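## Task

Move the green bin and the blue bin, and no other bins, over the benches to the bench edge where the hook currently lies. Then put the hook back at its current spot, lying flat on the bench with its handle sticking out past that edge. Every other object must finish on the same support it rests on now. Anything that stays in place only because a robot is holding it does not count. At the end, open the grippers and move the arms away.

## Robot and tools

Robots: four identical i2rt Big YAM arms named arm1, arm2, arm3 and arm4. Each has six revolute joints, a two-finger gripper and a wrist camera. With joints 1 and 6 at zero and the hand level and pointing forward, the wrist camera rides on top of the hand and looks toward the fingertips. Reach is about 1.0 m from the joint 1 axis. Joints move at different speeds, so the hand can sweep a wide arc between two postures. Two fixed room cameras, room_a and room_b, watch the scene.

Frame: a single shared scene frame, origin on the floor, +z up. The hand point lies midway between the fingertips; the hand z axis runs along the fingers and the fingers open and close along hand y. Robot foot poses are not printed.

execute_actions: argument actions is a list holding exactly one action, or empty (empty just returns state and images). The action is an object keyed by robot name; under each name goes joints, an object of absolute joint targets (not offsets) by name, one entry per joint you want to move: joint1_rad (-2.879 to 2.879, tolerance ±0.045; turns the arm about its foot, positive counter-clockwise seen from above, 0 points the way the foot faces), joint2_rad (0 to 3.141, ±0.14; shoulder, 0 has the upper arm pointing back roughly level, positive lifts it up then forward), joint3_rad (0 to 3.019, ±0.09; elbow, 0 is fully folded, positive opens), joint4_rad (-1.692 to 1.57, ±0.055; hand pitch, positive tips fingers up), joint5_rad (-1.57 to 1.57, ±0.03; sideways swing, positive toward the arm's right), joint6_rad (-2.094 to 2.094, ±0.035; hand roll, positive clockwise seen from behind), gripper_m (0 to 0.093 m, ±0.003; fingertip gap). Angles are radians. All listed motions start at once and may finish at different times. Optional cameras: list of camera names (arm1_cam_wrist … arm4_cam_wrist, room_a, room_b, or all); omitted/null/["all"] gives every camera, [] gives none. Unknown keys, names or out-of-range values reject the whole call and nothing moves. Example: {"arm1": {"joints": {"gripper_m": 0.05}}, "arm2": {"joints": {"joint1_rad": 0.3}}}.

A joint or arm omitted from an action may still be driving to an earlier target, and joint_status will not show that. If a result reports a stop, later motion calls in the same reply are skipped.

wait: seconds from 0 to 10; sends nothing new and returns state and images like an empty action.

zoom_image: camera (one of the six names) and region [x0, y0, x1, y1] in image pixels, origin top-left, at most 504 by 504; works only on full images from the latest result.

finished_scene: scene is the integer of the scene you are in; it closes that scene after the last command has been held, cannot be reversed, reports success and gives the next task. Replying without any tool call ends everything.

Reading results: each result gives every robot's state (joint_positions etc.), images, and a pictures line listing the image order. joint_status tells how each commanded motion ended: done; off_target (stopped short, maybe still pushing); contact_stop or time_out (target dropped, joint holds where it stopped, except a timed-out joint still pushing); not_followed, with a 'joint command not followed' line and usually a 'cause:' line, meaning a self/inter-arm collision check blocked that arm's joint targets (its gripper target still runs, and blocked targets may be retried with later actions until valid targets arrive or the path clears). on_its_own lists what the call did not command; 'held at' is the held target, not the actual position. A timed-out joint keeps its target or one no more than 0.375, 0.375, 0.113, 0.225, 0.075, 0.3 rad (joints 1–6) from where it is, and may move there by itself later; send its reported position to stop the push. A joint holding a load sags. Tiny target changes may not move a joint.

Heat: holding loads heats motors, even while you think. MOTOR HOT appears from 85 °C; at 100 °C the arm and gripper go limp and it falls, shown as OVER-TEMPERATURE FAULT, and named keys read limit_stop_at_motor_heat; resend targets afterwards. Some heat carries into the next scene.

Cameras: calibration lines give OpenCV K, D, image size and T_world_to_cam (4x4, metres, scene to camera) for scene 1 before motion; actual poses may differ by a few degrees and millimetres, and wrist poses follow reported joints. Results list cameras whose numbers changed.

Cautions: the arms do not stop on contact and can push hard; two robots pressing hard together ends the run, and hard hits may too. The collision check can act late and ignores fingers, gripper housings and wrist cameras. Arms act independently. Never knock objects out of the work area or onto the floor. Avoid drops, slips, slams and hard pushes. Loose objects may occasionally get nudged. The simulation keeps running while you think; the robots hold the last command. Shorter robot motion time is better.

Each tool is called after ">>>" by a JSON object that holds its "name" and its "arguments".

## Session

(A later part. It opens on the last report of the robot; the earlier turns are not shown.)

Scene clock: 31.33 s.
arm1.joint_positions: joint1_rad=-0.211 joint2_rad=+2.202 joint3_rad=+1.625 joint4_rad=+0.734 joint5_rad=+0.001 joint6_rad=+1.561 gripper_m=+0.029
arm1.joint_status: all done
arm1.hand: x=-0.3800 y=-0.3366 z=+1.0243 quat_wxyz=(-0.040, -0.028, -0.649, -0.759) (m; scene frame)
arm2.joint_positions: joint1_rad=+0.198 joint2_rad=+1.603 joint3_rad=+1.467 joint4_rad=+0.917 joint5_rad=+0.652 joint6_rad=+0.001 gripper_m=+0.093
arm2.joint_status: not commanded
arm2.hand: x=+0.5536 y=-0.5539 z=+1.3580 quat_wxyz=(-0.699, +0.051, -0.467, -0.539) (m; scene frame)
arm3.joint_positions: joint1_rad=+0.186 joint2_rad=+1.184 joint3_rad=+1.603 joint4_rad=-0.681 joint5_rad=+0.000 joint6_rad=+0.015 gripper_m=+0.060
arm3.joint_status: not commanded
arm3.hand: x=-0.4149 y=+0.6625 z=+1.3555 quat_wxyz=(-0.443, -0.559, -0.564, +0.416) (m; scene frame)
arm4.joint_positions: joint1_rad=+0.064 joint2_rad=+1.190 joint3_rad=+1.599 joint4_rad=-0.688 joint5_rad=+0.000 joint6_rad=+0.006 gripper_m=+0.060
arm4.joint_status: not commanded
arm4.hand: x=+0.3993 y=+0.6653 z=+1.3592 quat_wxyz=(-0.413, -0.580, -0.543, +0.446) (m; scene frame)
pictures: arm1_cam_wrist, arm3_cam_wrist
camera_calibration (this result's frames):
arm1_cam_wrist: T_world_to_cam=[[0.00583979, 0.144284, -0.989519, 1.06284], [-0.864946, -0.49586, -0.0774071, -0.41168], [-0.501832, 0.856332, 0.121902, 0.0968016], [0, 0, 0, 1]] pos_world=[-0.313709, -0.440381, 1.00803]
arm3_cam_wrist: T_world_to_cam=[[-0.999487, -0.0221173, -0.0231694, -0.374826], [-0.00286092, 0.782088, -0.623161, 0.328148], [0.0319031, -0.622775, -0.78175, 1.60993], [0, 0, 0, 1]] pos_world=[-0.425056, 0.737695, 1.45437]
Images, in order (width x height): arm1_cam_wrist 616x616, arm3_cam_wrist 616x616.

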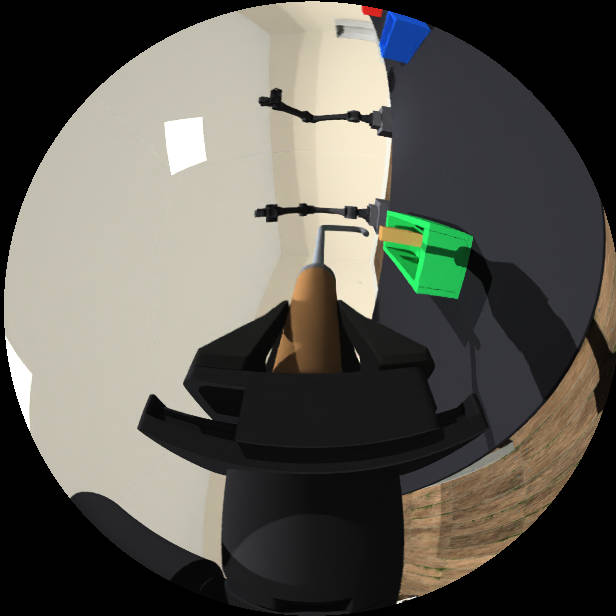

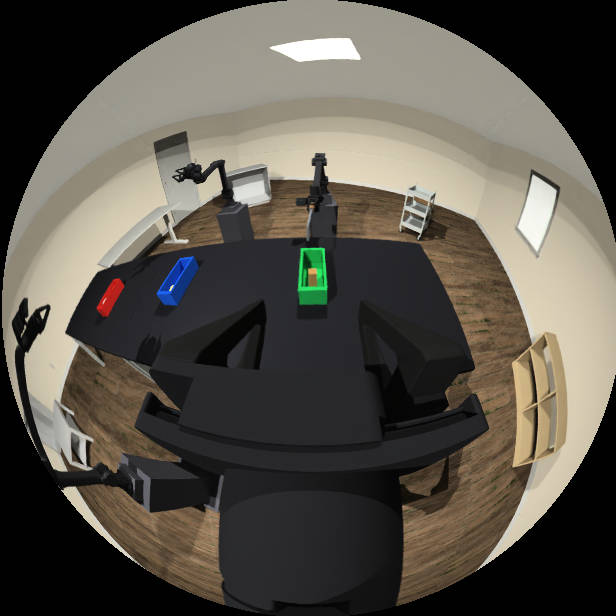

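>>> {"name": "execute_actions", "arguments": {"actions": [{"arm1":{"joints":{"joint1_rad":-0.178,"joint2_rad":2.295}}}], "cameras": ["arm1_cam_wrist"]}}

>>> {"name": "execute_actions", "arguments": {"actions": [{"arm1":{"joints":{"joint2_rad":2.21,"joint3_rad":1.43,"joint4_rad":0.85}}}], "cameras": ["arm1_cam_wrist"]}}

>>> {"name": "execute_actions", "arguments": {"actions": [{"arm1":{"joints":{"joint2_rad":2.115,"joint3_rad":1.23,"joint4_rad":0.95}}}], "cameras": []}}

>>> {"name": "execute_actions", "arguments": {"actions": [{"arm1":{"joints":{"joint2_rad":2.025,"joint3_rad":1.03,"joint4_rad":1.06}}}], "cameras": []}}

>>> {"name": "execute_actions", "arguments": {"actions": [{"arm1":{"joints":{"joint2_rad":1.945,"joint3_rad":0.85,"joint4_rad":1.16}}}], "cameras": []}}

>>> {"name": "execute_actions", "arguments": {"actions": [{"arm1":{"joints":{"joint2_rad":1.89,"joint3_rad":0.72,"joint4_rad":1.24}}}], "cameras": ["arm1_cam_wrist","room_b"]}}

Scene clock: 32.83 s.
arm1.joint_positions: joint1_rad=-0.179 joint2_rad=+2.347 joint3_rad=+1.618 joint4_rad=+0.742 joint5_rad=+0.001 joint6_rad=+1.563 gripper_m=+0.029
arm1.joint_status: all done
arm1.hand: x=-0.4070 y=-0.3314 z=+0.8996 quat_wxyz=(-0.026, -0.019, -0.702, -0.711) (m; scene frame)
arm2.joint_positions: joint1_rad=+0.198 joint2_rad=+1.603 joint3_rad=+1.467 joint4_rad=+0.917 joint5_rad=+0.652 joint6_rad=+0.001 gripper_m=+0.093
arm2.joint_status: not commanded
arm2.hand: x=+0.5536 y=-0.5539 z=+1.3580 quat_wxyz=(-0.699, +0.051, -0.467, -0.539) (m; scene frame)
arm3.joint_positions: joint1_rad=+0.186 joint2_rad=+1.184 joint3_rad=+1.603 joint4_rad=-0.681 joint5_rad=+0.000 joint6_rad=+0.015 gripper_m=+0.060
arm3.joint_status: not commanded
arm3.hand: x=-0.4149 y=+0.6625 z=+1.3555 quat_wxyz=(-0.443, -0.559, -0.564, +0.416) (m; scene frame)
arm4.joint_positions: joint1_rad=+0.064 joint2_rad=+1.190 joint3_rad=+1.599 joint4_rad=-0.688 joint5_rad=+0.000 joint6_rad=+0.006 gripper_m=+0.060
arm4.joint_status: not commanded
arm4.hand: x=+0.3993 y=+0.6653 z=+1.3592 quat_wxyz=(-0.413, -0.580, -0.543, +0.446) (m; scene frame)
pictures: arm1_cam_wrist
camera_calibration (this result's frames):
arm1_cam_wrist: T_world_to_cam=[[-0.00965855, 0.000725039, -0.999953, 0.894411], [-0.849125, -0.528134, 0.00781877, -0.523047], [-0.528104, 0.849161, 0.00571666, 0.185408], [0, 0, 0, 1]] pos_world=[-0.337579, -0.434329, 0.897399]
Images, in order (width x height): arm1_cam_wrist 616x616.

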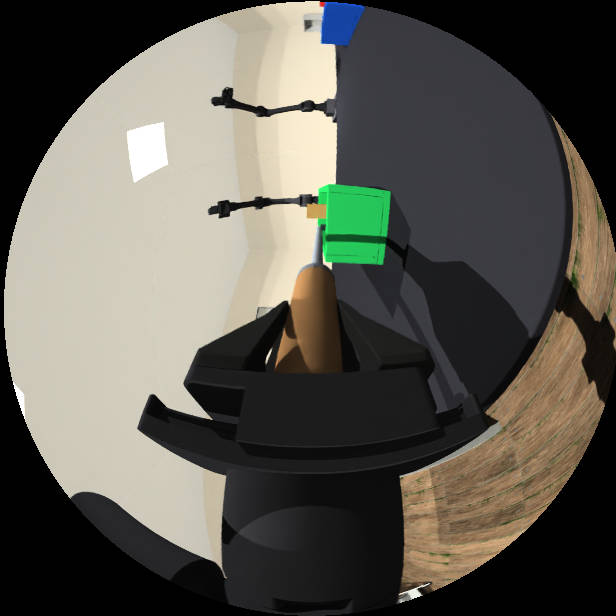

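Scene clock: 33.70 s.
arm1.joint_positions: joint1_rad=-0.179 joint2_rad=+2.252 joint3_rad=+1.430 joint4_rad=+0.806 joint5_rad=+0.001 joint6_rad=+1.563 gripper_m=+0.029
arm1.joint_status: all done
arm1.hand: x=-0.4100 y=-0.3785 z=+0.8962 quat_wxyz=(-0.025, -0.020, -0.712, -0.701) (m; scene frame)
arm2.joint_positions: joint1_rad=+0.198 joint2_rad=+1.603 joint3_rad=+1.467 joint4_rad=+0.917 joint5_rad=+0.652 joint6_rad=+0.001 gripper_m=+0.093
arm2.joint_status: not commanded
arm2.hand: x=+0.5536 y=-0.5539 z=+1.3580 quat_wxyz=(-0.699, +0.051, -0.467, -0.539) (m; scene frame)
arm3.joint_positions: joint1_rad=+0.186 joint2_rad=+1.184 joint3_rad=+1.603 joint4_rad=-0.681 joint5_rad=+0.000 joint6_rad=+0.015 gripper_m=+0.060
arm3.joint_status: not commanded
arm3.hand: x=-0.4149 y=+0.6625 z=+1.3555 quat_wxyz=(-0.443, -0.559, -0.564, +0.416) (m; scene frame)
arm4.joint_positions: joint1_rad=+0.064 joint2_rad=+1.190 joint3_rad=+1.599 joint4_rad=-0.688 joint5_rad=+0.000 joint6_rad=+0.006 gripper_m=+0.060
arm4.joint_status: not commanded
arm4.hand: x=+0.3993 y=+0.6653 z=+1.3592 quat_wxyz=(-0.413, -0.580, -0.543, +0.446) (m; scene frame)
pictures: arm1_cam_wrist
camera_calibration (this result's frames):
arm1_cam_wrist: T_world_to_cam=[[-0.0114536, -0.027824, -0.999547, 0.879058], [-0.849099, -0.527669, 0.0244181, -0.565115], [-0.52811, 0.848994, -0.0175816, 0.244696], [0, 0, 0, 1]] pos_world=[-0.340543, -0.481481, 0.896761]
Images, in order (width x height): arm1_cam_wrist 616x616.

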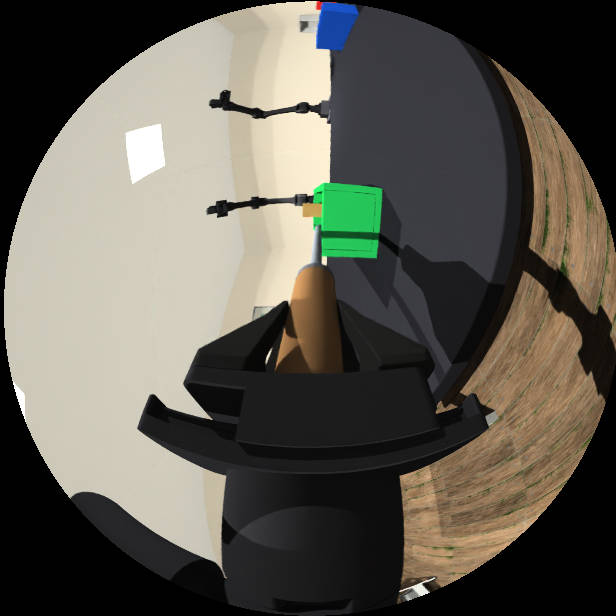

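Scene clock: 34.57 s.
arm1.joint_positions: joint1_rad=-0.179 joint2_rad=+2.155 joint3_rad=+1.229 joint4_rad=+0.902 joint5_rad=+0.001 joint6_rad=+1.563 gripper_m=+0.029
arm1.joint_status: all done
arm1.hand: x=-0.4135 y=-0.4347 z=+0.8960 quat_wxyz=(-0.025, -0.020, -0.715, -0.698) (m; scene frame)
arm2.joint_positions: joint1_rad=+0.198 joint2_rad=+1.603 joint3_rad=+1.467 joint4_rad=+0.917 joint5_rad=+0.652 joint6_rad=+0.001 gripper_m=+0.093
arm2.joint_status: not commanded
arm2.hand: x=+0.5536 y=-0.5539 z=+1.3580 quat_wxyz=(-0.699, +0.051, -0.467, -0.539) (m; scene frame)
arm3.joint_positions: joint1_rad=+0.186 joint2_rad=+1.184 joint3_rad=+1.603 joint4_rad=-0.681 joint5_rad=+0.000 joint6_rad=+0.015 gripper_m=+0.060
arm3.joint_status: not commanded
arm3.hand: x=-0.4149 y=+0.6625 z=+1.3555 quat_wxyz=(-0.443, -0.559, -0.564, +0.416) (m; scene frame)
arm4.joint_positions: joint1_rad=+0.064 joint2_rad=+1.190 joint3_rad=+1.599 joint4_rad=-0.688 joint5_rad=+0.000 joint6_rad=+0.006 gripper_m=+0.060
arm4.joint_status: not commanded
arm4.hand: x=+0.3993 y=+0.6653 z=+1.3592 quat_wxyz=(-0.413, -0.580, -0.543, +0.446) (m; scene frame)
pictures: none
No camera images: the call's "cameras" was empty. Leave "cameras" out to get every camera's image.

Scene clock: 35.40 s.
arm1.joint_positions: joint1_rad=-0.179 joint2_rad=+2.065 joint3_rad=+1.028 joint4_rad=+1.010 joint5_rad=+0.001 joint6_rad=+1.563 gripper_m=+0.029
arm1.joint_status: all done
arm1.hand: x=-0.4174 y=-0.4961 z=+0.8941 quat_wxyz=(-0.025, -0.020, -0.716, -0.697) (m; scene frame)
arm2.joint_positions: joint1_rad=+0.198 joint2_rad=+1.603 joint3_rad=+1.467 joint4_rad=+0.917 joint5_rad=+0.652 joint6_rad=+0.001 gripper_m=+0.093
arm2.joint_status: not commanded
arm2.hand: x=+0.5536 y=-0.5539 z=+1.3580 quat_wxyz=(-0.699, +0.051, -0.467, -0.539) (m; scene frame)
arm3.joint_positions: joint1_rad=+0.186 joint2_rad=+1.184 joint3_rad=+1.603 joint4_rad=-0.681 joint5_rad=+0.000 joint6_rad=+0.015 gripper_m=+0.060
arm3.joint_status: not commanded
arm3.hand: x=-0.4149 y=+0.6625 z=+1.3555 quat_wxyz=(-0.443, -0.559, -0.564, +0.416) (m; scene frame)
arm4.joint_positions: joint1_rad=+0.064 joint2_rad=+1.190 joint3_rad=+1.599 joint4_rad=-0.688 joint5_rad=+0.000 joint6_rad=+0.006 gripper_m=+0.060
arm4.joint_status: not commanded
arm4.hand: x=+0.3993 y=+0.6653 z=+1.3592 quat_wxyz=(-0.413, -0.580, -0.543, +0.446) (m; scene frame)
pictures: none
No camera images: the call's "cameras" was empty. Leave "cameras" out to get every camera's image.

Scene clock: 36.23 s.
arm1.joint_positions: joint1_rad=-0.179 joint2_rad=+1.984 joint3_rad=+0.845 joint4_rad=+1.106 joint5_rad=+0.001 joint6_rad=+1.563 gripper_m=+0.029
arm1.joint_status: all done
arm1.hand: x=-0.4211 y=-0.5555 z=+0.8931 quat_wxyz=(-0.025, -0.020, -0.718, -0.695) (m; scene frame)
arm2.joint_positions: joint1_rad=+0.198 joint2_rad=+1.603 joint3_rad=+1.467 joint4_rad=+0.917 joint5_rad=+0.652 joint6_rad=+0.001 gripper_m=+0.093
arm2.joint_status: not commanded
arm2.hand: x=+0.5536 y=-0.5539 z=+1.3580 quat_wxyz=(-0.699, +0.051, -0.467, -0.539) (m; scene frame)
arm3.joint_positions: joint1_rad=+0.186 joint2_rad=+1.184 joint3_rad=+1.603 joint4_rad=-0.681 joint5_rad=+0.000 joint6_rad=+0.015 gripper_m=+0.060
arm3.joint_status: not commanded
arm3.hand: x=-0.4149 y=+0.6625 z=+1.3555 quat_wxyz=(-0.443, -0.559, -0.564, +0.416) (m; scene frame)
arm4.joint_positions: joint1_rad=+0.064 joint2_rad=+1.190 joint3_rad=+1.599 joint4_rad=-0.688 joint5_rad=+0.000 joint6_rad=+0.006 gripper_m=+0.060
arm4.joint_status: not commanded
arm4.hand: x=+0.3993 y=+0.6653 z=+1.3592 quat_wxyz=(-0.413, -0.580, -0.543, +0.446) (m; scene frame)
pictures: none
No camera images: the call's "cameras" was empty. Leave "cameras" out to get every camera's image.

Scene clock: 38.13 s.
arm1.joint_positions: joint1_rad=-0.179 joint2_rad=+1.930 joint3_rad=+0.712 joint4_rad=+1.182 joint5_rad=+0.001 joint6_rad=+1.563 gripper_m=+0.029
arm1.joint_status: joint4_rad time_out (moved +0.076 of +0.134); the others done
arm1.on_its_own: joint4_rad reads +1.182 and still pushes toward +1.240 since a time_out
arm1.hand: x=-0.4240 y=-0.6008 z=+0.8921 quat_wxyz=(-0.025, -0.020, -0.719, -0.694) (m; scene frame)
arm2.joint_positions: joint1_rad=+0.198 joint2_rad=+1.603 joint3_rad=+1.467 joint4_rad=+0.917 joint5_rad=+0.652 joint6_rad=+0.001 gripper_m=+0.093
arm2.joint_status: not commanded
arm2.hand: x=+0.5536 y=-0.5539 z=+1.3580 quat_wxyz=(-0.699, +0.051, -0.467, -0.539) (m; scene frame)
arm3.joint_positions: joint1_rad=+0.186 joint2_rad=+1.184 joint3_rad=+1.603 joint4_rad=-0.681 joint5_rad=+0.000 joint6_rad=+0.015 gripper_m=+0.060
arm3.joint_status: not commanded
arm3.hand: x=-0.4149 y=+0.6625 z=+1.3555 quat_wxyz=(-0.443, -0.559, -0.564, +0.416) (m; scene frame)
arm4.joint_positions: joint1_rad=+0.064 joint2_rad=+1.190 joint3_rad=+1.599 joint4_rad=-0.688 joint5_rad=+0.000 joint6_rad=+0.006 gripper_m=+0.060
arm4.joint_status: not commanded
arm4.hand: x=+0.3993 y=+0.6653 z=+1.3592 quat_wxyz=(-0.413, -0.580, -0.543, +0.446) (m; scene frame)
pictures: arm1_cam_wrist, room_b
camera_calibration (this result's frames):
arm1_cam_wrist: T_world_to_cam=[[-0.0126496, -0.0468452, -0.998822, 0.85605], [-0.849065, -0.527096, 0.035474, -0.703703], [-0.528137, 0.848513, -0.0331071, 0.439548], [0, 0, 0, 1]] pos_world=[-0.354519, -0.70378, 0.894557]
Images, in order (width x height): arm1_cam_wrist 616x616, room_b 896x504.

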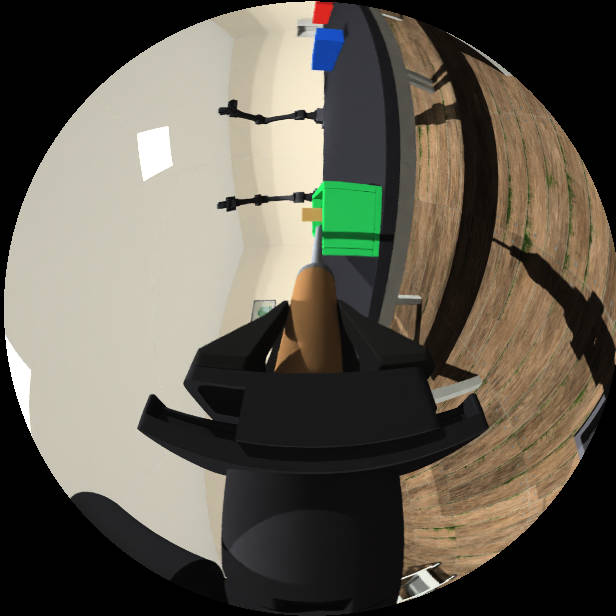

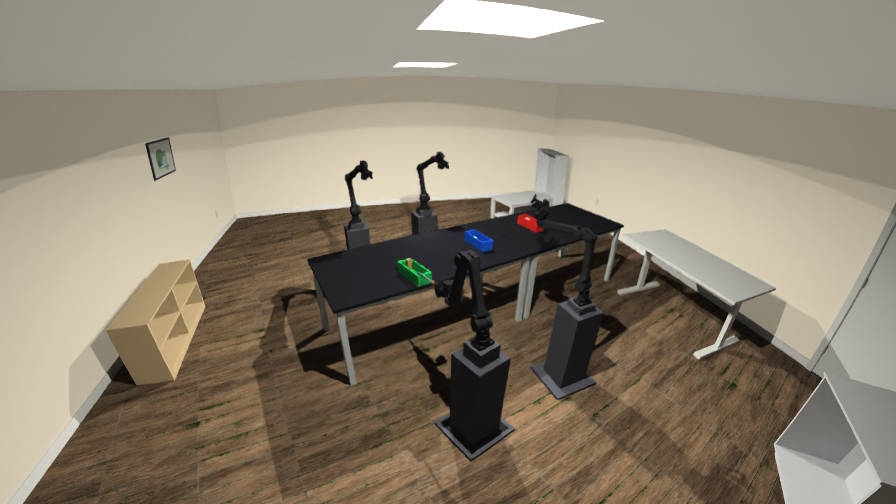

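Good. Return the hook to the centre.

>>> {"name": "execute_actions", "arguments": {"actions": [{"arm1":{"joints":{"joint2_rad":1.77,"joint3_rad":0.87}}}], "cameras": []}}

>>> {"name": "execute_actions", "arguments": {"actions": [{"arm1":{"joints":{"joint1_rad":-0.83,"joint2_rad":2.1,"joint3_rad":1.6,"joint4_rad":1.0,"joint5_rad":-0.83}}}], "cameras": []}}

>>> {"name": "execute_actions", "arguments": {"actions": [{"arm1":{"joints":{"joint2_rad":2.5,"joint3_rad":2.08,"joint4_rad":0.68,"joint6_rad":0}}}], "cameras": []}}

>>> {"name": "execute_actions", "arguments": {"actions": [{"arm1":{"joints":{"joint2_rad":2.69}}}], "cameras": ["arm1_cam_wrist"]}}

Scene clock: 39.63 s.
arm1.joint_positions: joint1_rad=-0.179 joint2_rad=+1.791 joint3_rad=+0.827 joint4_rad=+1.195 joint5_rad=+0.001 joint6_rad=+1.563 gripper_m=+0.029
arm1.joint_status: all done
arm1.hand: x=-0.4220 y=-0.5693 z=+1.0259 quat_wxyz=(-0.028, -0.017, -0.620, -0.784) (m; scene frame)
arm2.joint_positions: joint1_rad=+0.198 joint2_rad=+1.603 joint3_rad=+1.467 joint4_rad=+0.917 joint5_rad=+0.652 joint6_rad=+0.001 gripper_m=+0.093
arm2.joint_status: not commanded
arm2.hand: x=+0.5536 y=-0.5539 z=+1.3580 quat_wxyz=(-0.699, +0.051, -0.467, -0.539) (m; scene frame)
arm3.joint_positions: joint1_rad=+0.186 joint2_rad=+1.184 joint3_rad=+1.603 joint4_rad=-0.681 joint5_rad=+0.000 joint6_rad=+0.015 gripper_m=+0.060
arm3.joint_status: not commanded
arm3.hand: x=-0.4149 y=+0.6625 z=+1.3555 quat_wxyz=(-0.443, -0.559, -0.564, +0.416) (m; scene frame)
arm4.joint_positions: joint1_rad=+0.064 joint2_rad=+1.190 joint3_rad=+1.599 joint4_rad=-0.688 joint5_rad=+0.000 joint6_rad=+0.006 gripper_m=+0.060
arm4.joint_status: not commanded
arm4.hand: x=+0.3993 y=+0.6653 z=+1.3592 quat_wxyz=(-0.413, -0.580, -0.543, +0.446) (m; scene frame)
pictures: none
No camera images: the call's "cameras" was empty. Leave "cameras" out to get every camera's image.

Scene clock: 41.53 s.
arm1.joint_positions: joint1_rad=-0.822 joint2_rad=+2.125 joint3_rad=+1.536 joint4_rad=+0.969 joint5_rad=-0.838 joint6_rad=+1.565 gripper_m=+0.029
arm1.joint_status: all done
arm1.hand: x=-0.0579 y=-0.5258 z=+1.0731 quat_wxyz=(-0.050, +0.141, -0.596, -0.789) (m; scene frame)
arm2.joint_positions: joint1_rad=+0.198 joint2_rad=+1.603 joint3_rad=+1.467 joint4_rad=+0.917 joint5_rad=+0.652 joint6_rad=+0.001 gripper_m=+0.093
arm2.joint_status: not commanded
arm2.hand: x=+0.5536 y=-0.5539 z=+1.3580 quat_wxyz=(-0.699, +0.051, -0.467, -0.539) (m; scene frame)
arm3.joint_positions: joint1_rad=+0.186 joint2_rad=+1.184 joint3_rad=+1.603 joint4_rad=-0.681 joint5_rad=+0.000 joint6_rad=+0.015 gripper_m=+0.060
arm3.joint_status: not commanded
arm3.hand: x=-0.4149 y=+0.6625 z=+1.3555 quat_wxyz=(-0.443, -0.559, -0.564, +0.416) (m; scene frame)
arm4.joint_positions: joint1_rad=+0.064 joint2_rad=+1.190 joint3_rad=+1.599 joint4_rad=-0.688 joint5_rad=+0.000 joint6_rad=+0.006 gripper_m=+0.060
arm4.joint_status: not commanded
arm4.hand: x=+0.3993 y=+0.6653 z=+1.3592 quat_wxyz=(-0.413, -0.580, -0.543, +0.446) (m; scene frame)
pictures: none
No camera images: the call's "cameras" was empty. Leave "cameras" out to get every camera's image.

Scene clock: 43.70 s.
arm1.joint_positions: joint1_rad=-0.824 joint2_rad=+2.550 joint3_rad=+1.998 joint4_rad=+0.665 joint5_rad=-0.832 joint6_rad=+0.016 gripper_m=+0.029
arm1.joint_status: all done
arm1.hand: x=+0.0188 y=-0.4389 z=+0.9042 quat_wxyz=(-0.503, +0.525, -0.432, -0.534) (m; scene frame)
arm2.joint_positions: joint1_rad=+0.198 joint2_rad=+1.603 joint3_rad=+1.467 joint4_rad=+0.917 joint5_rad=+0.652 joint6_rad=+0.001 gripper_m=+0.093
arm2.joint_status: not commanded
arm2.hand: x=+0.5536 y=-0.5539 z=+1.3580 quat_wxyz=(-0.699, +0.051, -0.467, -0.539) (m; scene frame)
arm3.joint_positions: joint1_rad=+0.186 joint2_rad=+1.184 joint3_rad=+1.603 joint4_rad=-0.681 joint5_rad=+0.000 joint6_rad=+0.015 gripper_m=+0.060
arm3.joint_status: not commanded
arm3.hand: x=-0.4149 y=+0.6625 z=+1.3555 quat_wxyz=(-0.443, -0.559, -0.564, +0.416) (m; scene frame)
arm4.joint_positions: joint1_rad=+0.064 joint2_rad=+1.190 joint3_rad=+1.599 joint4_rad=-0.688 joint5_rad=+0.000 joint6_rad=+0.006 gripper_m=+0.060
arm4.joint_status: not commanded
arm4.hand: x=+0.3993 y=+0.6653 z=+1.3592 quat_wxyz=(-0.413, -0.580, -0.543, +0.446) (m; scene frame)
pictures: none
No camera images: the call's "cameras" was empty. Leave "cameras" out to get every camera's image.

Scene clock: 44.83 s.
arm1.joint_positions: joint1_rad=-0.826 joint2_rad=+2.692 joint3_rad=+2.037 joint4_rad=+0.679 joint5_rad=-0.828 joint6_rad=+0.008 gripper_m=+0.029
arm1.joint_status: all done
arm1.hand: x=+0.0192 y=-0.4418 z=+0.8044 quat_wxyz=(-0.476, +0.527, -0.462, -0.531) (m; scene frame)
arm2.joint_positions: joint1_rad=+0.198 joint2_rad=+1.603 joint3_rad=+1.467 joint4_rad=+0.917 joint5_rad=+0.652 joint6_rad=+0.001 gripper_m=+0.093
arm2.joint_status: not commanded
arm2.hand: x=+0.5536 y=-0.5539 z=+1.3580 quat_wxyz=(-0.699, +0.051, -0.467, -0.539) (m; scene frame)
arm3.joint_positions: joint1_rad=+0.186 joint2_rad=+1.184 joint3_rad=+1.603 joint4_rad=-0.681 joint5_rad=+0.000 joint6_rad=+0.015 gripper_m=+0.060
arm3.joint_status: not commanded
arm3.hand: x=-0.4149 y=+0.6625 z=+1.3555 quat_wxyz=(-0.443, -0.559, -0.564, +0.416) (m; scene frame)
arm4.joint_positions: joint1_rad=+0.064 joint2_rad=+1.190 joint3_rad=+1.599 joint4_rad=-0.688 joint5_rad=+0.000 joint6_rad=+0.006 gripper_m=+0.060
arm4.joint_status: not commanded
arm4.hand: x=+0.3993 y=+0.6653 z=+1.3592 quat_wxyz=(-0.413, -0.580, -0.543, +0.446) (m; scene frame)
pictures: arm1_cam_wrist
camera_calibration (this result's frames):
arm1_cam_wrist: T_world_to_cam=[[0.994297, 0.106385, -0.00743447, 0.0324119], [0.054251, -0.564597, -0.823582, 0.416637], [-0.0918141, 0.818482, -0.567148, 0.943657], [0, 0, 0, 1]] pos_world=[0.0318109, -0.540582, 0.878569]
Images, in order (width x height): arm1_cam_wrist 616x616.

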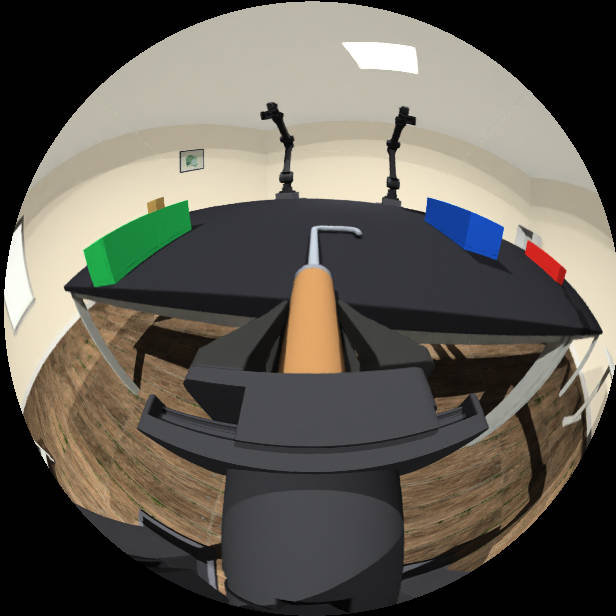

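>>> {"name": "execute_actions", "arguments": {"actions": [{"arm1":{"joints":{"gripper_m":0.093}},"arm2":{"joints":{"joint2_rad":1.3}}}], "cameras": []}}

>>> {"name": "execute_actions", "arguments": {"actions": [{"arm1":{"joints":{"joint1_rad":-0.9,"joint2_rad":2.4,"joint3_rad":1.72,"joint4_rad":0.84,"joint5_rad":-0.92}}}], "cameras": []}}

>>> {"name": "execute_actions", "arguments": {"actions": [{"arm1":{"joints":{"joint1_rad":-0.1,"joint2_rad":1.7,"joint3_rad":1.7,"joint4_rad":-0.7,"joint5_rad":0}},"arm2":{"joints":{"joint1_rad":0.92}}}], "cameras": ["arm1_cam_wrist"]}}

>>> {"name": "execute_actions", "arguments": {"actions": [{"arm2":{"joints":{"joint2_rad":2.365}},"arm1":{"joints":{"joint2_rad":1.0,"joint3_rad":1.2}}}], "cameras": []}}

>>> {"name": "execute_actions", "arguments": {"actions": [{"arm2":{"joints":{"joint1_rad":0.83,"joint2_rad":2.487,"joint3_rad":1.76,"joint4_rad":0.76,"joint5_rad":0.53}}}], "cameras": ["arm2_cam_wrist"]}}

Scene clock: 46.93 s.
arm1.joint_positions: joint1_rad=-0.826 joint2_rad=+2.692 joint3_rad=+2.037 joint4_rad=+0.679 joint5_rad=-0.828 joint6_rad=+0.008 gripper_m=+0.093
arm1.joint_status: all done
arm1.hand: x=+0.0192 y=-0.4418 z=+0.8044 quat_wxyz=(-0.476, +0.527, -0.462, -0.531) (m; scene frame)
arm2.joint_positions: joint1_rad=+0.198 joint2_rad=+1.308 joint3_rad=+1.467 joint4_rad=+0.917 joint5_rad=+0.652 joint6_rad=+0.001 gripper_m=+0.093
arm2.joint_status: all done
arm2.hand: x=+0.5575 y=-0.7184 z=+1.5141 quat_wxyz=(-0.698, -0.055, -0.385, -0.601) (m; scene frame)
arm3.joint_positions: joint1_rad=+0.186 joint2_rad=+1.184 joint3_rad=+1.603 joint4_rad=-0.681 joint5_rad=+0.000 joint6_rad=+0.015 gripper_m=+0.060
arm3.joint_status: not commanded
arm3.hand: x=-0.4149 y=+0.6625 z=+1.3555 quat_wxyz=(-0.443, -0.559, -0.564, +0.416) (m; scene frame)
arm4.joint_positions: joint1_rad=+0.064 joint2_rad=+1.190 joint3_rad=+1.599 joint4_rad=-0.688 joint5_rad=+0.000 joint6_rad=+0.006 gripper_m=+0.060
arm4.joint_status: not commanded
arm4.hand: x=+0.3993 y=+0.6653 z=+1.3592 quat_wxyz=(-0.413, -0.580, -0.543, +0.446) (m; scene frame)
pictures: none
No camera images: the call's "cameras" was empty. Leave "cameras" out to get every camera's image.

Scene clock: 48.33 s.
arm1.joint_positions: joint1_rad=-0.908 joint2_rad=+2.392 joint3_rad=+1.726 joint4_rad=+0.826 joint5_rad=-0.917 joint6_rad=+0.008 gripper_m=+0.093
arm1.joint_status: all done
arm1.hand: x=+0.0271 y=-0.5216 z=+0.9291 quat_wxyz=(-0.521, +0.531, -0.412, -0.527) (m; scene frame)
arm2.joint_positions: joint1_rad=+0.198 joint2_rad=+1.308 joint3_rad=+1.467 joint4_rad=+0.917 joint5_rad=+0.652 joint6_rad=+0.001 gripper_m=+0.093
arm2.joint_status: not commanded
arm2.hand: x=+0.5575 y=-0.7184 z=+1.5141 quat_wxyz=(-0.698, -0.055, -0.385, -0.601) (m; scene frame)
arm3.joint_positions: joint1_rad=+0.186 joint2_rad=+1.184 joint3_rad=+1.603 joint4_rad=-0.681 joint5_rad=+0.000 joint6_rad=+0.015 gripper_m=+0.060
arm3.joint_status: not commanded
arm3.hand: x=-0.4149 y=+0.6625 z=+1.3555 quat_wxyz=(-0.443, -0.559, -0.564, +0.416) (m; scene frame)
arm4.joint_positions: joint1_rad=+0.064 joint2_rad=+1.190 joint3_rad=+1.599 joint4_rad=-0.688 joint5_rad=+0.000 joint6_rad=+0.006 gripper_m=+0.060
arm4.joint_status: not commanded
arm4.hand: x=+0.3993 y=+0.6653 z=+1.3592 quat_wxyz=(-0.413, -0.580, -0.543, +0.446) (m; scene frame)
pictures: none
No camera images: the call's "cameras" was empty. Leave "cameras" out to get every camera's image.

Scene clock: 50.20 s.
arm1.joint_positions: joint1_rad=-0.103 joint2_rad=+1.716 joint3_rad=+1.689 joint4_rad=-0.685 joint5_rad=-0.002 joint6_rad=+0.006 gripper_m=+0.093
arm1.joint_status: all done
arm1.hand: x=-0.4718 y=-0.4845 z=+1.1229 quat_wxyz=(-0.291, +0.646, -0.640, -0.298) (m; scene frame)
arm2.joint_positions: joint1_rad=+0.919 joint2_rad=+1.308 joint3_rad=+1.467 joint4_rad=+0.917 joint5_rad=+0.650 joint6_rad=+0.001 gripper_m=+0.093
arm2.joint_status: all done
arm2.hand: x=+0.2242 y=-0.7719 z=+1.5157 quat_wxyz=(-0.441, +0.085, -0.377, -0.810) (m; scene frame)
arm3.joint_positions: joint1_rad=+0.186 joint2_rad=+1.184 joint3_rad=+1.603 joint4_rad=-0.681 joint5_rad=+0.000 joint6_rad=+0.015 gripper_m=+0.060
arm3.joint_status: not commanded
arm3.hand: x=-0.4149 y=+0.6625 z=+1.3555 quat_wxyz=(-0.443, -0.559, -0.564, +0.416) (m; scene frame)
arm4.joint_positions: joint1_rad=+0.064 joint2_rad=+1.190 joint3_rad=+1.599 joint4_rad=-0.688 joint5_rad=+0.000 joint6_rad=+0.006 gripper_m=+0.060
arm4.joint_status: not commanded
arm4.hand: x=+0.3993 y=+0.6653 z=+1.3592 quat_wxyz=(-0.413, -0.580, -0.543, +0.446) (m; scene frame)
pictures: arm1_cam_wrist
camera_calibration (this result's frames):
arm1_cam_wrist: T_world_to_cam=[[0.999887, -0.0102387, -0.0109769, 0.477607], [-0.0125464, -0.971508, -0.236676, -0.206236], [-0.00824088, 0.236787, -0.971527, 1.32584], [0, 0, 0, 1]] pos_world=[-0.469214, -0.509413, 1.24452]
Images, in order (width x height): arm1_cam_wrist 616x616.

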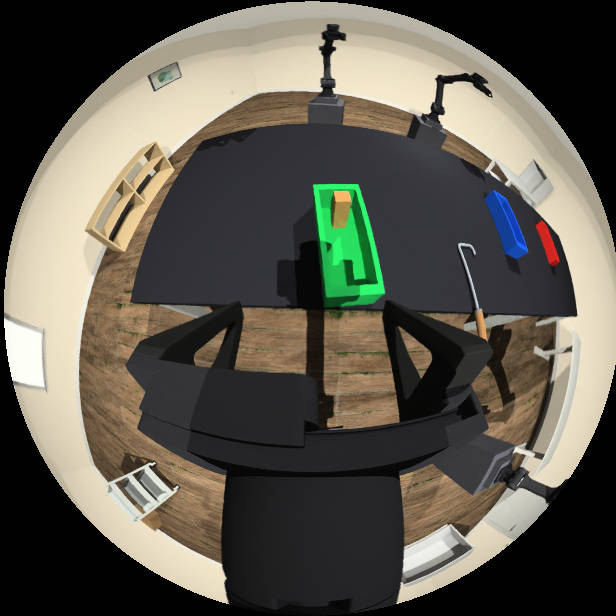

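Scene clock: 51.80 s.
arm1.joint_positions: joint1_rad=-0.103 joint2_rad=+0.999 joint3_rad=+1.206 joint4_rad=-0.691 joint5_rad=-0.002 joint6_rad=+0.006 gripper_m=+0.093
arm1.joint_status: all done
arm1.hand: x=-0.4684 y=-0.7307 z=+1.2483 quat_wxyz=(-0.362, +0.608, -0.602, -0.370) (m; scene frame)
arm2.joint_positions: joint1_rad=+0.919 joint2_rad=+2.377 joint3_rad=+1.463 joint4_rad=+0.917 joint5_rad=+0.650 joint6_rad=+0.001 gripper_m=+0.093
arm2.joint_status: all done
arm2.hand: x=+0.0050 y=-0.5331 z=+0.7993 quat_wxyz=(-0.477, +0.519, -0.477, -0.525) (m; scene frame)
arm3.joint_positions: joint1_rad=+0.186 joint2_rad=+1.184 joint3_rad=+1.603 joint4_rad=-0.681 joint5_rad=+0.000 joint6_rad=+0.015 gripper_m=+0.060
arm3.joint_status: not commanded
arm3.hand: x=-0.4149 y=+0.6625 z=+1.3555 quat_wxyz=(-0.443, -0.559, -0.564, +0.416) (m; scene frame)
arm4.joint_positions: joint1_rad=+0.064 joint2_rad=+1.190 joint3_rad=+1.599 joint4_rad=-0.688 joint5_rad=+0.000 joint6_rad=+0.006 gripper_m=+0.060
arm4.joint_status: not commanded
arm4.hand: x=+0.3993 y=+0.6653 z=+1.3592 quat_wxyz=(-0.413, -0.580, -0.543, +0.446) (m; scene frame)
pictures: none
No camera images: the call's "cameras" was empty. Leave "cameras" out to get every camera's image.

Scene clock: 52.90 s.
arm1.joint_positions: joint1_rad=-0.103 joint2_rad=+0.999 joint3_rad=+1.206 joint4_rad=-0.691 joint5_rad=-0.002 joint6_rad=+0.006 gripper_m=+0.093
arm1.joint_status: not commanded
arm1.hand: x=-0.4684 y=-0.7307 z=+1.2483 quat_wxyz=(-0.362, +0.608, -0.602, -0.370) (m; scene frame)
arm2.joint_positions: joint1_rad=+0.822 joint2_rad=+2.487 joint3_rad=+1.723 joint4_rad=+0.776 joint5_rad=+0.533 joint6_rad=+0.001 gripper_m=+0.093
arm2.joint_status: all done
arm2.hand: x=+0.0119 y=-0.4420 z=+0.8038 quat_wxyz=(-0.472, +0.520, -0.471, -0.533) (m; scene frame)
arm3.joint_positions: joint1_rad=+0.186 joint2_rad=+1.184 joint3_rad=+1.603 joint4_rad=-0.681 joint5_rad=+0.000 joint6_rad=+0.015 gripper_m=+0.060
arm3.joint_status: not commanded
arm3.hand: x=-0.4149 y=+0.6625 z=+1.3555 quat_wxyz=(-0.443, -0.559, -0.564, +0.416) (m; scene frame)
arm4.joint_positions: joint1_rad=+0.064 joint2_rad=+1.190 joint3_rad=+1.599 joint4_rad=-0.688 joint5_rad=+0.000 joint6_rad=+0.006 gripper_m=+0.060
arm4.joint_status: not commanded
arm4.hand: x=+0.3993 y=+0.6653 z=+1.3592 quat_wxyz=(-0.413, -0.580, -0.543, +0.446) (m; scene frame)
pictures: arm2_cam_wrist
camera_calibration (this result's frames):
arm2_cam_wrist: T_world_to_cam=[[0.99283, 0.119413, -0.00534675, 0.0435824], [0.0649492, -0.576474, -0.81453, 0.404411], [-0.100348, 0.808343, -0.580097, 0.947126], [0, 0, 0, 1]] pos_world=[0.025506, -0.537675, 0.879063]
Images, in order (width x height): arm2_cam_wrist 616x616.

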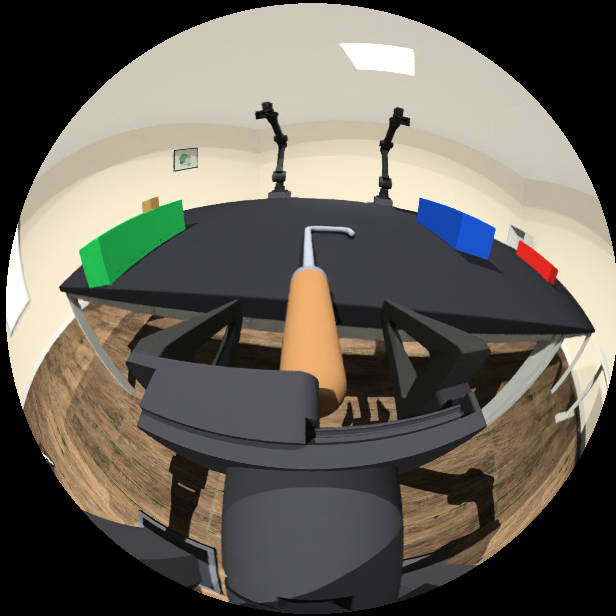

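>>> {"name": "execute_actions", "arguments": {"actions": [{"arm2":{"joints":{"joint2_rad":2.495,"gripper_m":0}}}], "cameras": []}}

>>> {"name": "execute_actions", "arguments": {"actions": [{"arm2":{"joints":{"joint2_rad":2.41,"joint6_rad":0.7}}}], "cameras": []}}

>>> {"name": "execute_actions", "arguments": {"actions": [{"arm2":{"joints":{"joint2_rad":2.365,"joint6_rad":1.57}}}], "cameras": []}}

>>> {"name": "execute_actions", "arguments": {"actions": [{"arm2":{"joints":{"joint2_rad":2.1,"joint3_rad":1.64,"joint4_rad":0.68}}}], "cameras": []}}

>>> {"name": "execute_actions", "arguments": {"actions": [{"arm2":{"joints":{"joint1_rad":0.26,"joint5_rad":0}}}], "cameras": ["arm2_cam_wrist","arm4_cam_wrist"]}}

Scene clock: 55.23 s.
arm1.joint_positions: joint1_rad=-0.103 joint2_rad=+0.999 joint3_rad=+1.206 joint4_rad=-0.691 joint5_rad=-0.002 joint6_rad=+0.006 gripper_m=+0.093
arm1.joint_status: not commanded
arm1.hand: x=-0.4684 y=-0.7307 z=+1.2483 quat_wxyz=(-0.362, +0.608, -0.602, -0.370) (m; scene frame)
arm2.joint_positions: joint1_rad=+0.822 joint2_rad=+2.487 joint3_rad=+1.723 joint4_rad=+0.776 joint5_rad=+0.530 joint6_rad=+0.001 gripper_m=+0.029
arm2.joint_status: gripper_m off_target (ended at +0.029, target +0.000); the others done
arm2.hand: x=+0.0114 y=-0.4421 z=+0.8038 quat_wxyz=(-0.472, +0.521, -0.470, -0.534) (m; scene frame)
arm3.joint_positions: joint1_rad=+0.186 joint2_rad=+1.184 joint3_rad=+1.603 joint4_rad=-0.681 joint5_rad=+0.000 joint6_rad=+0.015 gripper_m=+0.060
arm3.joint_status: not commanded
arm3.hand: x=-0.4149 y=+0.6625 z=+1.3555 quat_wxyz=(-0.443, -0.559, -0.564, +0.416) (m; scene frame)
arm4.joint_positions: joint1_rad=+0.064 joint2_rad=+1.190 joint3_rad=+1.599 joint4_rad=-0.688 joint5_rad=+0.000 joint6_rad=+0.006 gripper_m=+0.060
arm4.joint_status: not commanded
arm4.hand: x=+0.3993 y=+0.6653 z=+1.3592 quat_wxyz=(-0.413, -0.580, -0.543, +0.446) (m; scene frame)
pictures: none
No camera images: the call's "cameras" was empty. Leave "cameras" out to get every camera's image.

Scene clock: 56.90 s.
arm1.joint_positions: joint1_rad=-0.103 joint2_rad=+0.999 joint3_rad=+1.206 joint4_rad=-0.691 joint5_rad=-0.002 joint6_rad=+0.006 gripper_m=+0.093
arm1.joint_status: not commanded
arm1.hand: x=-0.4684 y=-0.7307 z=+1.2483 quat_wxyz=(-0.362, +0.608, -0.602, -0.370) (m; scene frame)
arm2.joint_positions: joint1_rad=+0.822 joint2_rad=+2.443 joint3_rad=+1.723 joint4_rad=+0.760 joint5_rad=+0.532 joint6_rad=+0.679 gripper_m=+0.029
arm2.joint_status: all done
arm2.hand: x=+0.0100 y=-0.4397 z=+0.8375 quat_wxyz=(-0.266, +0.325, -0.612, -0.670) (m; scene frame)
arm3.joint_positions: joint1_rad=+0.186 joint2_rad=+1.184 joint3_rad=+1.603 joint4_rad=-0.681 joint5_rad=+0.000 joint6_rad=+0.015 gripper_m=+0.060
arm3.joint_status: not commanded
arm3.hand: x=-0.4149 y=+0.6625 z=+1.3555 quat_wxyz=(-0.443, -0.559, -0.564, +0.416) (m; scene frame)
arm4.joint_positions: joint1_rad=+0.064 joint2_rad=+1.190 joint3_rad=+1.599 joint4_rad=-0.688 joint5_rad=+0.000 joint6_rad=+0.006 gripper_m=+0.060
arm4.joint_status: not commanded
arm4.hand: x=+0.3993 y=+0.6653 z=+1.3592 quat_wxyz=(-0.413, -0.580, -0.543, +0.446) (m; scene frame)
pictures: none
No camera images: the call's "cameras" was empty. Leave "cameras" out to get every camera's image.

Scene clock: 58.70 s.
arm1.joint_positions: joint1_rad=-0.103 joint2_rad=+0.999 joint3_rad=+1.206 joint4_rad=-0.691 joint5_rad=-0.002 joint6_rad=+0.006 gripper_m=+0.093
arm1.joint_status: not commanded
arm1.hand: x=-0.4684 y=-0.7307 z=+1.2483 quat_wxyz=(-0.362, +0.608, -0.602, -0.370) (m; scene frame)
arm2.joint_positions: joint1_rad=+0.822 joint2_rad=+2.416 joint3_rad=+1.723 joint4_rad=+0.753 joint5_rad=+0.532 joint6_rad=+1.558 gripper_m=+0.029
arm2.joint_status: all done
arm2.hand: x=+0.0091 y=-0.4390 z=+0.8584 quat_wxyz=(+0.048, +0.030, -0.686, -0.725) (m; scene frame)
arm3.joint_positions: joint1_rad=+0.186 joint2_rad=+1.184 joint3_rad=+1.603 joint4_rad=-0.681 joint5_rad=+0.000 joint6_rad=+0.015 gripper_m=+0.060
arm3.joint_status: not commanded
arm3.hand: x=-0.4149 y=+0.6625 z=+1.3555 quat_wxyz=(-0.443, -0.559, -0.564, +0.416) (m; scene frame)
arm4.joint_positions: joint1_rad=+0.064 joint2_rad=+1.190 joint3_rad=+1.599 joint4_rad=-0.688 joint5_rad=+0.000 joint6_rad=+0.006 gripper_m=+0.060
arm4.joint_status: not commanded
arm4.hand: x=+0.3993 y=+0.6653 z=+1.3592 quat_wxyz=(-0.413, -0.580, -0.543, +0.446) (m; scene frame)
pictures: none
No camera images: the call's "cameras" was empty. Leave "cameras" out to get every camera's image.

Scene clock: 60.13 s.
arm1.joint_positions: joint1_rad=-0.103 joint2_rad=+0.999 joint3_rad=+1.206 joint4_rad=-0.691 joint5_rad=-0.002 joint6_rad=+0.006 gripper_m=+0.093
arm1.joint_status: not commanded
arm1.hand: x=-0.4684 y=-0.7307 z=+1.2483 quat_wxyz=(-0.362, +0.608, -0.602, -0.370) (m; scene frame)
arm2.joint_positions: joint1_rad=+0.822 joint2_rad=+2.124 joint3_rad=+1.606 joint4_rad=+0.661 joint5_rad=+0.531 joint6_rad=+1.562 gripper_m=+0.029
arm2.joint_status: all done
arm2.hand: x=+0.0309 y=-0.4679 z=+1.0176 quat_wxyz=(+0.066, +0.013, -0.660, -0.748) (m; scene frame)
arm3.joint_positions: joint1_rad=+0.186 joint2_rad=+1.184 joint3_rad=+1.603 joint4_rad=-0.681 joint5_rad=+0.000 joint6_rad=+0.015 gripper_m=+0.060
arm3.joint_status: not commanded
arm3.hand: x=-0.4149 y=+0.6625 z=+1.3555 quat_wxyz=(-0.443, -0.559, -0.564, +0.416) (m; scene frame)
arm4.joint_positions: joint1_rad=+0.064 joint2_rad=+1.190 joint3_rad=+1.599 joint4_rad=-0.688 joint5_rad=+0.000 joint6_rad=+0.006 gripper_m=+0.060
arm4.joint_status: not commanded
arm4.hand: x=+0.3993 y=+0.6653 z=+1.3592 quat_wxyz=(-0.413, -0.580, -0.543, +0.446) (m; scene frame)
pictures: none
No camera images: the call's "cameras" was empty. Leave "cameras" out to get every camera's image.

Scene clock: 62.27 s.
arm1.joint_positions: joint1_rad=-0.103 joint2_rad=+0.999 joint3_rad=+1.206 joint4_rad=-0.691 joint5_rad=-0.002 joint6_rad=+0.006 gripper_m=+0.093
arm1.joint_status: not commanded
arm1.hand: x=-0.4684 y=-0.7307 z=+1.2483 quat_wxyz=(-0.362, +0.608, -0.602, -0.370) (m; scene frame)
arm2.joint_positions: joint1_rad=+0.260 joint2_rad=+2.124 joint3_rad=+1.606 joint4_rad=+0.661 joint5_rad=+0.000 joint6_rad=+1.562 gripper_m=+0.029
arm2.joint_status: all done
arm2.hand: x=+0.3903 y=-0.3337 z=+1.0194 quat_wxyz=(+0.029, +0.028, -0.653, -0.757) (m; scene frame)
arm3.joint_positions: joint1_rad=+0.186 joint2_rad=+1.184 joint3_rad=+1.603 joint4_rad=-0.681 joint5_rad=+0.000 joint6_rad=+0.015 gripper_m=+0.060
arm3.joint_status: not commanded
arm3.hand: x=-0.4149 y=+0.6625 z=+1.3555 quat_wxyz=(-0.443, -0.559, -0.564, +0.416) (m; scene frame)
arm4.joint_positions: joint1_rad=+0.064 joint2_rad=+1.190 joint3_rad=+1.599 joint4_rad=-0.688 joint5_rad=+0.000 joint6_rad=+0.006 gripper_m=+0.060
arm4.joint_status: not commanded
arm4.hand: x=+0.3993 y=+0.6653 z=+1.3592 quat_wxyz=(-0.413, -0.580, -0.543, +0.446) (m; scene frame)
pictures: arm2_cam_wrist, arm4_cam_wrist
camera_calibration (this result's frames):
arm2_cam_wrist: T_world_to_cam=[[-0.0022866, 0.156503, -0.987675, 1.05825], [-0.756235, -0.646506, -0.100692, 0.18738], [-0.654296, 0.746684, 0.119831, 0.504752], [0, 0, 0, 1]] pos_world=[0.47438, -0.421367, 1.00359]
arm4_cam_wrist: T_world_to_cam=[[-0.998288, 0.0584845, -0.000425325, 0.355855], [0.0453987, 0.770297, -0.636067, 0.338608], [-0.0368725, -0.634998, -0.771633, 1.61039], [0, 0, 0, 1]] pos_world=[0.399252, 0.740957, 1.45816]
Images, in order (width x height): arm2_cam_wrist 616x616, arm4_cam_wrist 616x616.

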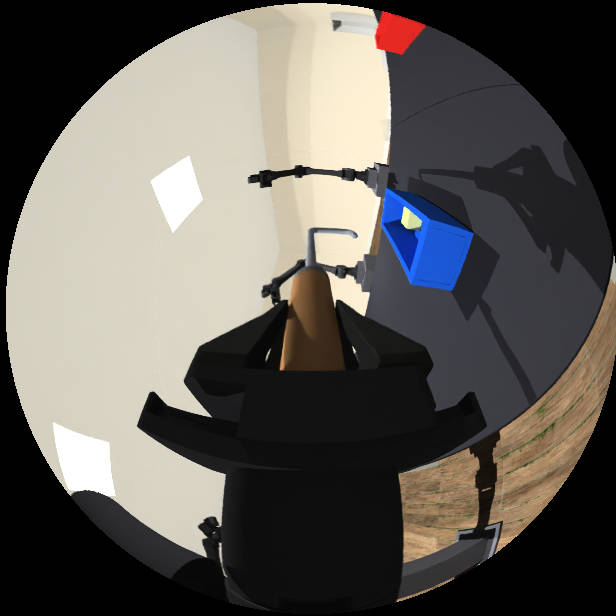

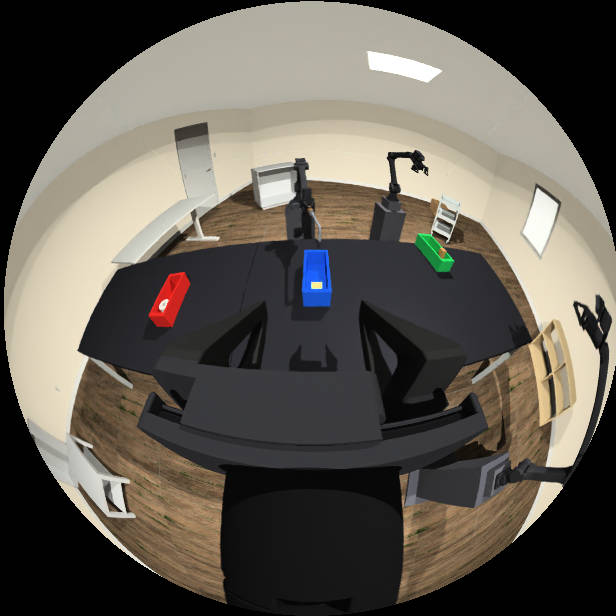

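>>> {"name": "execute_actions", "arguments": {"actions": [{"arm2":{"joints":{"joint2_rad":2.225}}}], "cameras": ["arm2_cam_wrist","room_b"]}}

Scene clock: 64.50 s.
arm1.joint_positions: joint1_rad=-0.103 joint2_rad=+0.999 joint3_rad=+1.206 joint4_rad=-0.691 joint5_rad=-0.002 joint6_rad=+0.006 gripper_m=+0.093
arm1.joint_status: not commanded
arm1.hand: x=-0.4684 y=-0.7307 z=+1.2483 quat_wxyz=(-0.362, +0.608, -0.602, -0.370) (m; scene frame)
arm2.joint_positions: joint1_rad=+0.260 joint2_rad=+2.272 joint3_rad=+1.606 joint4_rad=+0.658 joint5_rad=+0.000 joint6_rad=+1.564 gripper_m=+0.029
arm2.joint_status: all done
arm2.hand: x=+0.3889 y=-0.3231 z=+0.8944 quat_wxyz=(+0.028, +0.029, -0.708, -0.705) (m; scene frame)
arm3.joint_positions: joint1_rad=+0.186 joint2_rad=+1.184 joint3_rad=+1.603 joint4_rad=-0.681 joint5_rad=+0.000 joint6_rad=+0.015 gripper_m=+0.060
arm3.joint_status: not commanded
arm3.hand: x=-0.4149 y=+0.6625 z=+1.3555 quat_wxyz=(-0.443, -0.559, -0.564, +0.416) (m; scene frame)
arm4.joint_positions: joint1_rad=+0.064 joint2_rad=+1.190 joint3_rad=+1.599 joint4_rad=-0.688 joint5_rad=+0.000 joint6_rad=+0.006 gripper_m=+0.060
arm4.joint_status: not commanded
arm4.hand: x=+0.3993 y=+0.6653 z=+1.3592 quat_wxyz=(-0.413, -0.580, -0.543, +0.446) (m; scene frame)
pictures: arm2_cam_wrist, room_b
camera_calibration (this result's frames):
arm2_cam_wrist: T_world_to_cam=[[0.0072667, 0.0059949, -0.999956, 0.891797], [-0.755123, -0.655515, -0.00941742, 0.0955881], [-0.655542, 0.755158, -0.000236539, 0.621469], [0, 0, 0, 1]] pos_world=[0.4731, -0.411994, 0.892805]
Images, in order (width x height): arm2_cam_wrist 616x616, room_b 896x504.

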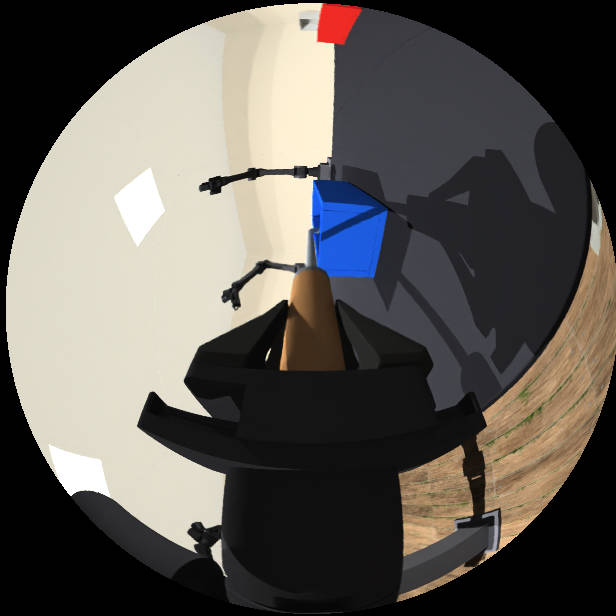

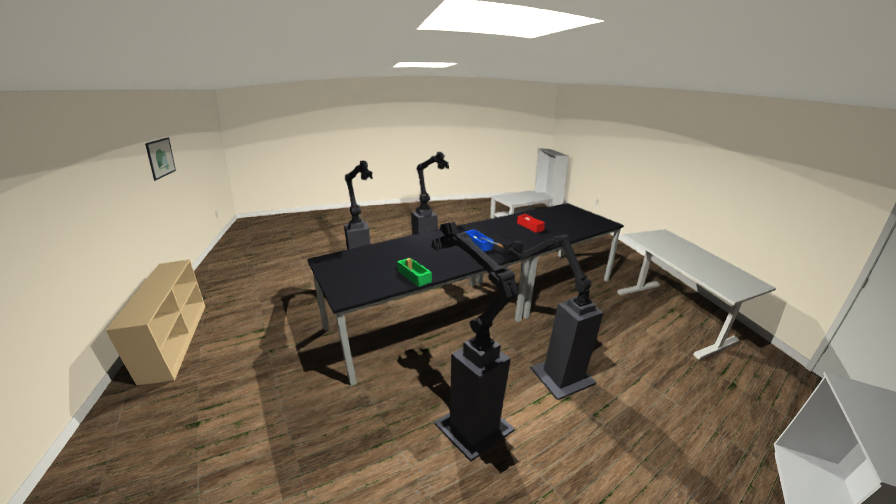

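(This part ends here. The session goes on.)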